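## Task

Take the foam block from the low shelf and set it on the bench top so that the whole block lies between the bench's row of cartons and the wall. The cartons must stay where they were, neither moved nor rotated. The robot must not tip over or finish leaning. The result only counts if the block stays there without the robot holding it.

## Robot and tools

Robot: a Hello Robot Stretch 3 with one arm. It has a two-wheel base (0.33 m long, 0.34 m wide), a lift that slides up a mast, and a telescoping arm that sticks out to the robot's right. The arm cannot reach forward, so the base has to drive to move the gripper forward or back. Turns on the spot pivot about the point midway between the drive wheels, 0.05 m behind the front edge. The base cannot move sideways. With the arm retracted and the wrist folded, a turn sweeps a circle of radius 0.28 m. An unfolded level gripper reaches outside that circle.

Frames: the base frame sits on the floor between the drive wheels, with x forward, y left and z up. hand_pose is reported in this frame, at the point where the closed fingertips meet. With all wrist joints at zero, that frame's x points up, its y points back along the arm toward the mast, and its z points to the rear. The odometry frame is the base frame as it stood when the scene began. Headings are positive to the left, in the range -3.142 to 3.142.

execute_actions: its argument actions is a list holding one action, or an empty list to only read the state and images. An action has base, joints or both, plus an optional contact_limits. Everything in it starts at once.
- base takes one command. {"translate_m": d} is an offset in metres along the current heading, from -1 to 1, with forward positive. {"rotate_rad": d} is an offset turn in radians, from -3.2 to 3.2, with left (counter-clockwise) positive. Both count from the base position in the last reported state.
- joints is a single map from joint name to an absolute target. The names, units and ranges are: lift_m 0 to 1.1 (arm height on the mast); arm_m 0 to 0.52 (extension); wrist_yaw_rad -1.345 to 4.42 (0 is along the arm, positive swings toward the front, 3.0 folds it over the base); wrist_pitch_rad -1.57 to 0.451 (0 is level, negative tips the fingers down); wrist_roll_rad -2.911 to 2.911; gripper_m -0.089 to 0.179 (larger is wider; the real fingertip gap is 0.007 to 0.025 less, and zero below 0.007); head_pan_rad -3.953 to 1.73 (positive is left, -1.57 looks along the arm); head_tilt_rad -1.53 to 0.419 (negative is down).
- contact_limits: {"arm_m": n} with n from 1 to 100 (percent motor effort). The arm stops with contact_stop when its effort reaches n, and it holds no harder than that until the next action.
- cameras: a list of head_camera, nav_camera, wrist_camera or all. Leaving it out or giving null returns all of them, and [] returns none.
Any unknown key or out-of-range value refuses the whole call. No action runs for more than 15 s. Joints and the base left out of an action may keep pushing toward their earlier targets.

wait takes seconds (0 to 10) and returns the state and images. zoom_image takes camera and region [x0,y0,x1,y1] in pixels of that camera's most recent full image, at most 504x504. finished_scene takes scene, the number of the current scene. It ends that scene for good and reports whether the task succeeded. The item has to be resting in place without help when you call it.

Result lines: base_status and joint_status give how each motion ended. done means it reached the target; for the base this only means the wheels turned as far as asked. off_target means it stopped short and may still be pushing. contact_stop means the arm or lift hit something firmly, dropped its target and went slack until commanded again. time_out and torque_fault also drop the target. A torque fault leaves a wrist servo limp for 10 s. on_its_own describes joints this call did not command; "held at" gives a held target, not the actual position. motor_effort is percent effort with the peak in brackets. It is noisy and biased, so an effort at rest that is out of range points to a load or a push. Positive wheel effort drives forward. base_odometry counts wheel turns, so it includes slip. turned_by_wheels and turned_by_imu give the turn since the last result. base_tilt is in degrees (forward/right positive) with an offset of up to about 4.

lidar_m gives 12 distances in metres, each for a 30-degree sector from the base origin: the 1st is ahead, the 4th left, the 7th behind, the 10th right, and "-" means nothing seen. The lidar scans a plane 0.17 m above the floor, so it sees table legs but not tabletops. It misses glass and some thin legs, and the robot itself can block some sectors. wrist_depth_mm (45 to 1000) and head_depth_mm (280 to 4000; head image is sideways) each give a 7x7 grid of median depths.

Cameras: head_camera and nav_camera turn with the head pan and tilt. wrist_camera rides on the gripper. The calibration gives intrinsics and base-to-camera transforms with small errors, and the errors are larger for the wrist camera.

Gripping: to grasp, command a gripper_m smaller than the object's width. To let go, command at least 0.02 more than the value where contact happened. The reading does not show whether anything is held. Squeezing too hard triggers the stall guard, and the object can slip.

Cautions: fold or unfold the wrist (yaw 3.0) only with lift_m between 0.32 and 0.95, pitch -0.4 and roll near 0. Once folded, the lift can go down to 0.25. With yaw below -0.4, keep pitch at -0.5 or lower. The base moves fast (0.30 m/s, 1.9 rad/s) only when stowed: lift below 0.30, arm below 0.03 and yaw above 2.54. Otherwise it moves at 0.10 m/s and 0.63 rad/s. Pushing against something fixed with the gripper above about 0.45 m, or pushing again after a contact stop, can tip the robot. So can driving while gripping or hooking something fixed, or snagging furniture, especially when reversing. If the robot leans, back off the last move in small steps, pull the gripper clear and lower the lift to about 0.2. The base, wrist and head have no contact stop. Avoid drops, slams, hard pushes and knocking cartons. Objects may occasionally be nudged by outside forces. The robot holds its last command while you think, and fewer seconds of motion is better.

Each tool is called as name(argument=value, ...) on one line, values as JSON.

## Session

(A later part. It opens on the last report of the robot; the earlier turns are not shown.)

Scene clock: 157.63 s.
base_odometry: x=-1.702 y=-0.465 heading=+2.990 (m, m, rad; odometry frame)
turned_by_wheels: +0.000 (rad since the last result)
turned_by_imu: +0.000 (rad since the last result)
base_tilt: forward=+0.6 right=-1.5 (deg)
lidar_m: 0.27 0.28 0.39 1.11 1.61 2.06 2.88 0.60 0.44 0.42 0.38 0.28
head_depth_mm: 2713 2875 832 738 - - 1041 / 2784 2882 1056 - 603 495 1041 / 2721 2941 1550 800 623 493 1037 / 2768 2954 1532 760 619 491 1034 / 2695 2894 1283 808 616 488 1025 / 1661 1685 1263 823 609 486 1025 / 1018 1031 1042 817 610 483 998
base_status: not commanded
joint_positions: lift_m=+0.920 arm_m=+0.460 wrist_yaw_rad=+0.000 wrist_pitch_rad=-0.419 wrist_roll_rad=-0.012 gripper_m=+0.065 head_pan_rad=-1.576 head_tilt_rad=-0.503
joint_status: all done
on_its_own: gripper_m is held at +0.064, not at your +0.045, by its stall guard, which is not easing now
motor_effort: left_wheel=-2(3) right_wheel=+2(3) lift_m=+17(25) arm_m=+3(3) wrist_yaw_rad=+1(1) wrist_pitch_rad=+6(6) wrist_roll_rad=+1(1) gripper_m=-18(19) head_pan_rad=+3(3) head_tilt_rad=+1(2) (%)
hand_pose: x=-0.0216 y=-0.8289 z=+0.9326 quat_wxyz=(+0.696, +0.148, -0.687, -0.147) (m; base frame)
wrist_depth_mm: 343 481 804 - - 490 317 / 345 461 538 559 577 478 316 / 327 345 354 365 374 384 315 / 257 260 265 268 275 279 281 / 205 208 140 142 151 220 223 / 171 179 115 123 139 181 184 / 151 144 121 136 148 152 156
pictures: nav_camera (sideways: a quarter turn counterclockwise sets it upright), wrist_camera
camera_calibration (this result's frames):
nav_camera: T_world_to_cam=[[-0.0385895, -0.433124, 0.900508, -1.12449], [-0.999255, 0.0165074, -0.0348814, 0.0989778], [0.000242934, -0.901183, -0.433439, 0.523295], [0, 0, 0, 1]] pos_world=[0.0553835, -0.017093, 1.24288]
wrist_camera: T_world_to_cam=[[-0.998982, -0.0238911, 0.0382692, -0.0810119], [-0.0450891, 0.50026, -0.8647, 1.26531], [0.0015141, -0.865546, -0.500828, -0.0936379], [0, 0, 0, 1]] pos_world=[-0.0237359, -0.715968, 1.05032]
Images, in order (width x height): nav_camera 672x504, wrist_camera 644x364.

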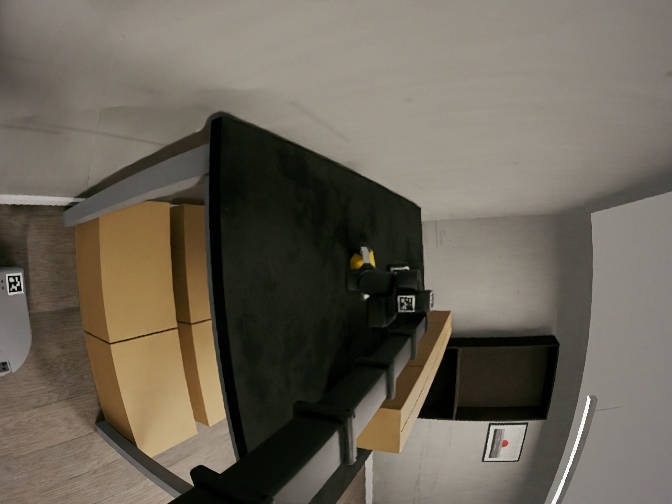

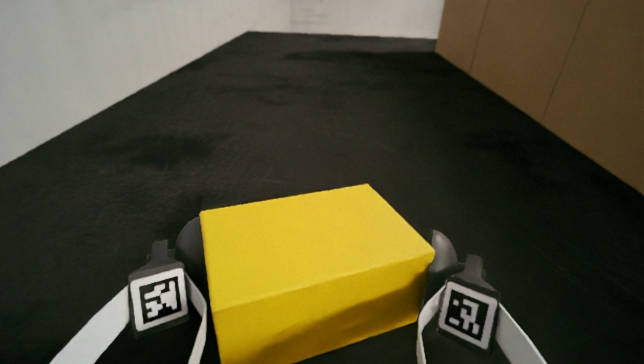

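execute_actions(actions=[{"joints":{"gripper_m":0.16}}], cameras=[])

execute_actions(actions=[{"joints":{"lift_m":1.0}}], cameras=[])

execute_actions(actions=[{"joints":{"arm_m":0.01}}], cameras=["nav_camera"])

Scene clock: 166.50 s.
base_odometry: x=-1.702 y=-0.465 heading=+2.990 (m, m, rad; odometry frame)
turned_by_wheels: +0.000 (rad since the last result)
turned_by_imu: +0.000 (rad since the last result)
base_tilt: forward=+0.6 right=-1.6 (deg)
lidar_m: 0.27 0.28 0.39 1.11 1.61 2.06 2.88 0.59 0.44 0.42 0.38 0.28
head_depth_mm: 2692 2878 833 743 - - 1046 / 2763 2904 1058 - 603 495 1041 / 2740 2960 1555 801 625 493 1038 / 2768 2934 1533 758 619 492 1036 / 2719 2921 1285 806 616 489 1029 / 1651 1694 1260 823 612 485 1023 / 1014 1033 1041 817 607 483 1001
base_status: not commanded
joint_positions: lift_m=+0.920 arm_m=+0.460 wrist_yaw_rad=+0.000 wrist_pitch_rad=-0.419 wrist_roll_rad=-0.012 gripper_m=+0.160 head_pan_rad=-1.576 head_tilt_rad=-0.503
joint_status: all done
motor_effort: left_wheel=-3(3) right_wheel=+2(3) lift_m=+17(17) arm_m=+3(3) wrist_yaw_rad=+1(1) wrist_pitch_rad=+6(6) wrist_roll_rad=+1(1) gripper_m=+1(83) head_pan_rad=+2(2) head_tilt_rad=+1(0) (%)
hand_pose: x=-0.0216 y=-0.8289 z=+0.9326 quat_wxyz=(+0.696, +0.148, -0.687, -0.147) (m; base frame)
wrist_depth_mm: 341 486 804 - - 486 318 / 345 459 530 554 585 480 316 / 331 345 353 361 370 381 316 / 257 258 265 269 275 280 282 / 205 214 148 145 160 222 222 / - 172 123 125 146 187 184 / 142 147 125 139 152 150 159
pictures: none
No camera images: the call's "cameras" was empty. Leave "cameras" out to get every camera's image.

Scene clock: 168.07 s.
base_odometry: x=-1.702 y=-0.465 heading=+2.990 (m, m, rad; odometry frame)
turned_by_wheels: +0.000 (rad since the last result)
turned_by_imu: +0.000 (rad since the last result)
base_tilt: forward=+0.5 right=-1.5 (deg)
lidar_m: 0.27 0.28 0.39 1.11 1.61 2.06 2.89 0.59 0.44 0.42 0.38 0.28
head_depth_mm: 2714 2915 - - 631 497 1042 / 2783 2924 - 849 627 495 1042 / 2731 2884 1131 844 624 493 1039 / 2742 2924 - 822 618 491 1032 / 2698 2927 1271 820 616 489 1027 / 1658 1701 1266 826 612 486 1025 / 1018 1025 1042 818 607 483 996
base_status: not commanded
joint_positions: lift_m=+1.000 arm_m=+0.460 wrist_yaw_rad=+0.000 wrist_pitch_rad=-0.419 wrist_roll_rad=-0.012 gripper_m=+0.160 head_pan_rad=-1.576 head_tilt_rad=-0.503
joint_status: all done
motor_effort: left_wheel=-3(3) right_wheel=+2(3) lift_m=+27(29) arm_m=+3(3) wrist_yaw_rad=+1(0) wrist_pitch_rad=+6(6) wrist_roll_rad=+1(1) gripper_m=+1(1) head_pan_rad=+2(2) head_tilt_rad=+1(1) (%)
hand_pose: x=-0.0216 y=-0.8289 z=+1.0122 quat_wxyz=(+0.696, +0.148, -0.687, -0.147) (m; base frame)
wrist_depth_mm: 341 482 913 - - 581 - / 347 484 764 865 817 487 318 / 347 486 548 558 579 483 315 / 352 402 412 424 425 415 311 / 324 338 328 334 338 347 309 / 278 271 276 278 281 292 282 / 220 231 198 189 232 234 247
pictures: none
No camera images: the call's "cameras" was empty. Leave "cameras" out to get every camera's image.

Scene clock: 172.57 s.
base_odometry: x=-1.702 y=-0.465 heading=+2.990 (m, m, rad; odometry frame)
turned_by_wheels: +0.000 (rad since the last result)
turned_by_imu: +0.000 (rad since the last result)
base_tilt: forward=+0.5 right=-1.5 (deg)
lidar_m: 0.27 0.28 0.39 1.11 1.62 2.06 2.89 0.60 0.44 0.42 0.38 0.28
head_depth_mm: 2659 2884 832 784 - - - / 2791 2871 1095 897 - - - / 2746 2946 1317 842 - - - / 2759 2970 1292 825 - - - / 2694 2930 1279 823 616 511 1029 / 1657 1700 1268 823 636 473 1028 / 1014 1033 1043 814 608 484 999
base_status: not commanded
joint_positions: lift_m=+1.000 arm_m=+0.010 wrist_yaw_rad=+0.000 wrist_pitch_rad=-0.419 wrist_roll_rad=-0.012 gripper_m=+0.160 head_pan_rad=-1.576 head_tilt_rad=-0.503
joint_status: all done
motor_effort: left_wheel=-3(3) right_wheel=+3(3) lift_m=+26(26) arm_m=-3(4) wrist_yaw_rad=+2(1) wrist_pitch_rad=+6(6) wrist_roll_rad=+0(0) gripper_m=+0(0) head_pan_rad=+2(3) head_tilt_rad=+2(2) (%)
hand_pose: x=-0.0216 y=-0.3795 z=+1.0122 quat_wxyz=(+0.696, +0.148, -0.687, -0.147) (m; base frame)
wrist_depth_mm: 348 491 943 - - 565 - / 352 497 758 892 817 470 328 / 356 482 567 550 582 468 346 / 361 406 415 424 425 416 380 / 321 338 331 337 341 353 356 / 278 273 275 278 282 295 288 / 222 233 236 238 241 235 248
pictures: nav_camera (sideways: a quarter turn counterclockwise sets it upright)
camera_calibration (this result's frames):
nav_camera: T_world_to_cam=[[-0.0385894, -0.433124, 0.900508, -1.12449], [-0.999255, 0.0165071, -0.0348814, 0.0989778], [0.000243256, -0.901183, -0.433439, 0.523295], [0, 0, 0, 1]] pos_world=[0.0553835, -0.017093, 1.24288]
Images, in order (width x height): nav_camera 672x504.

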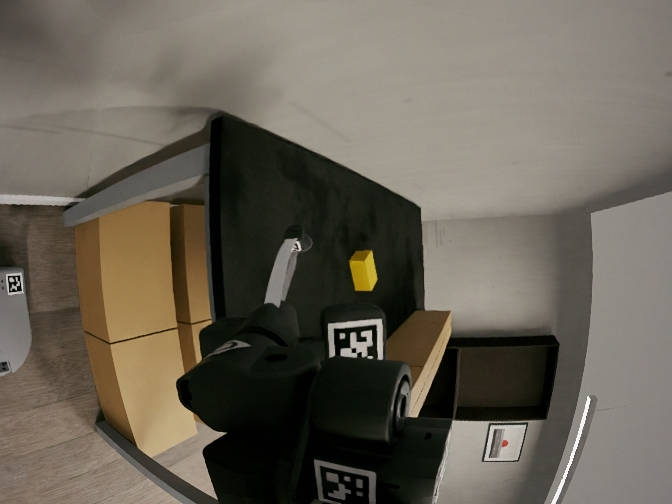

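finished_scene(scene=2)

The scene is finished: the task was done.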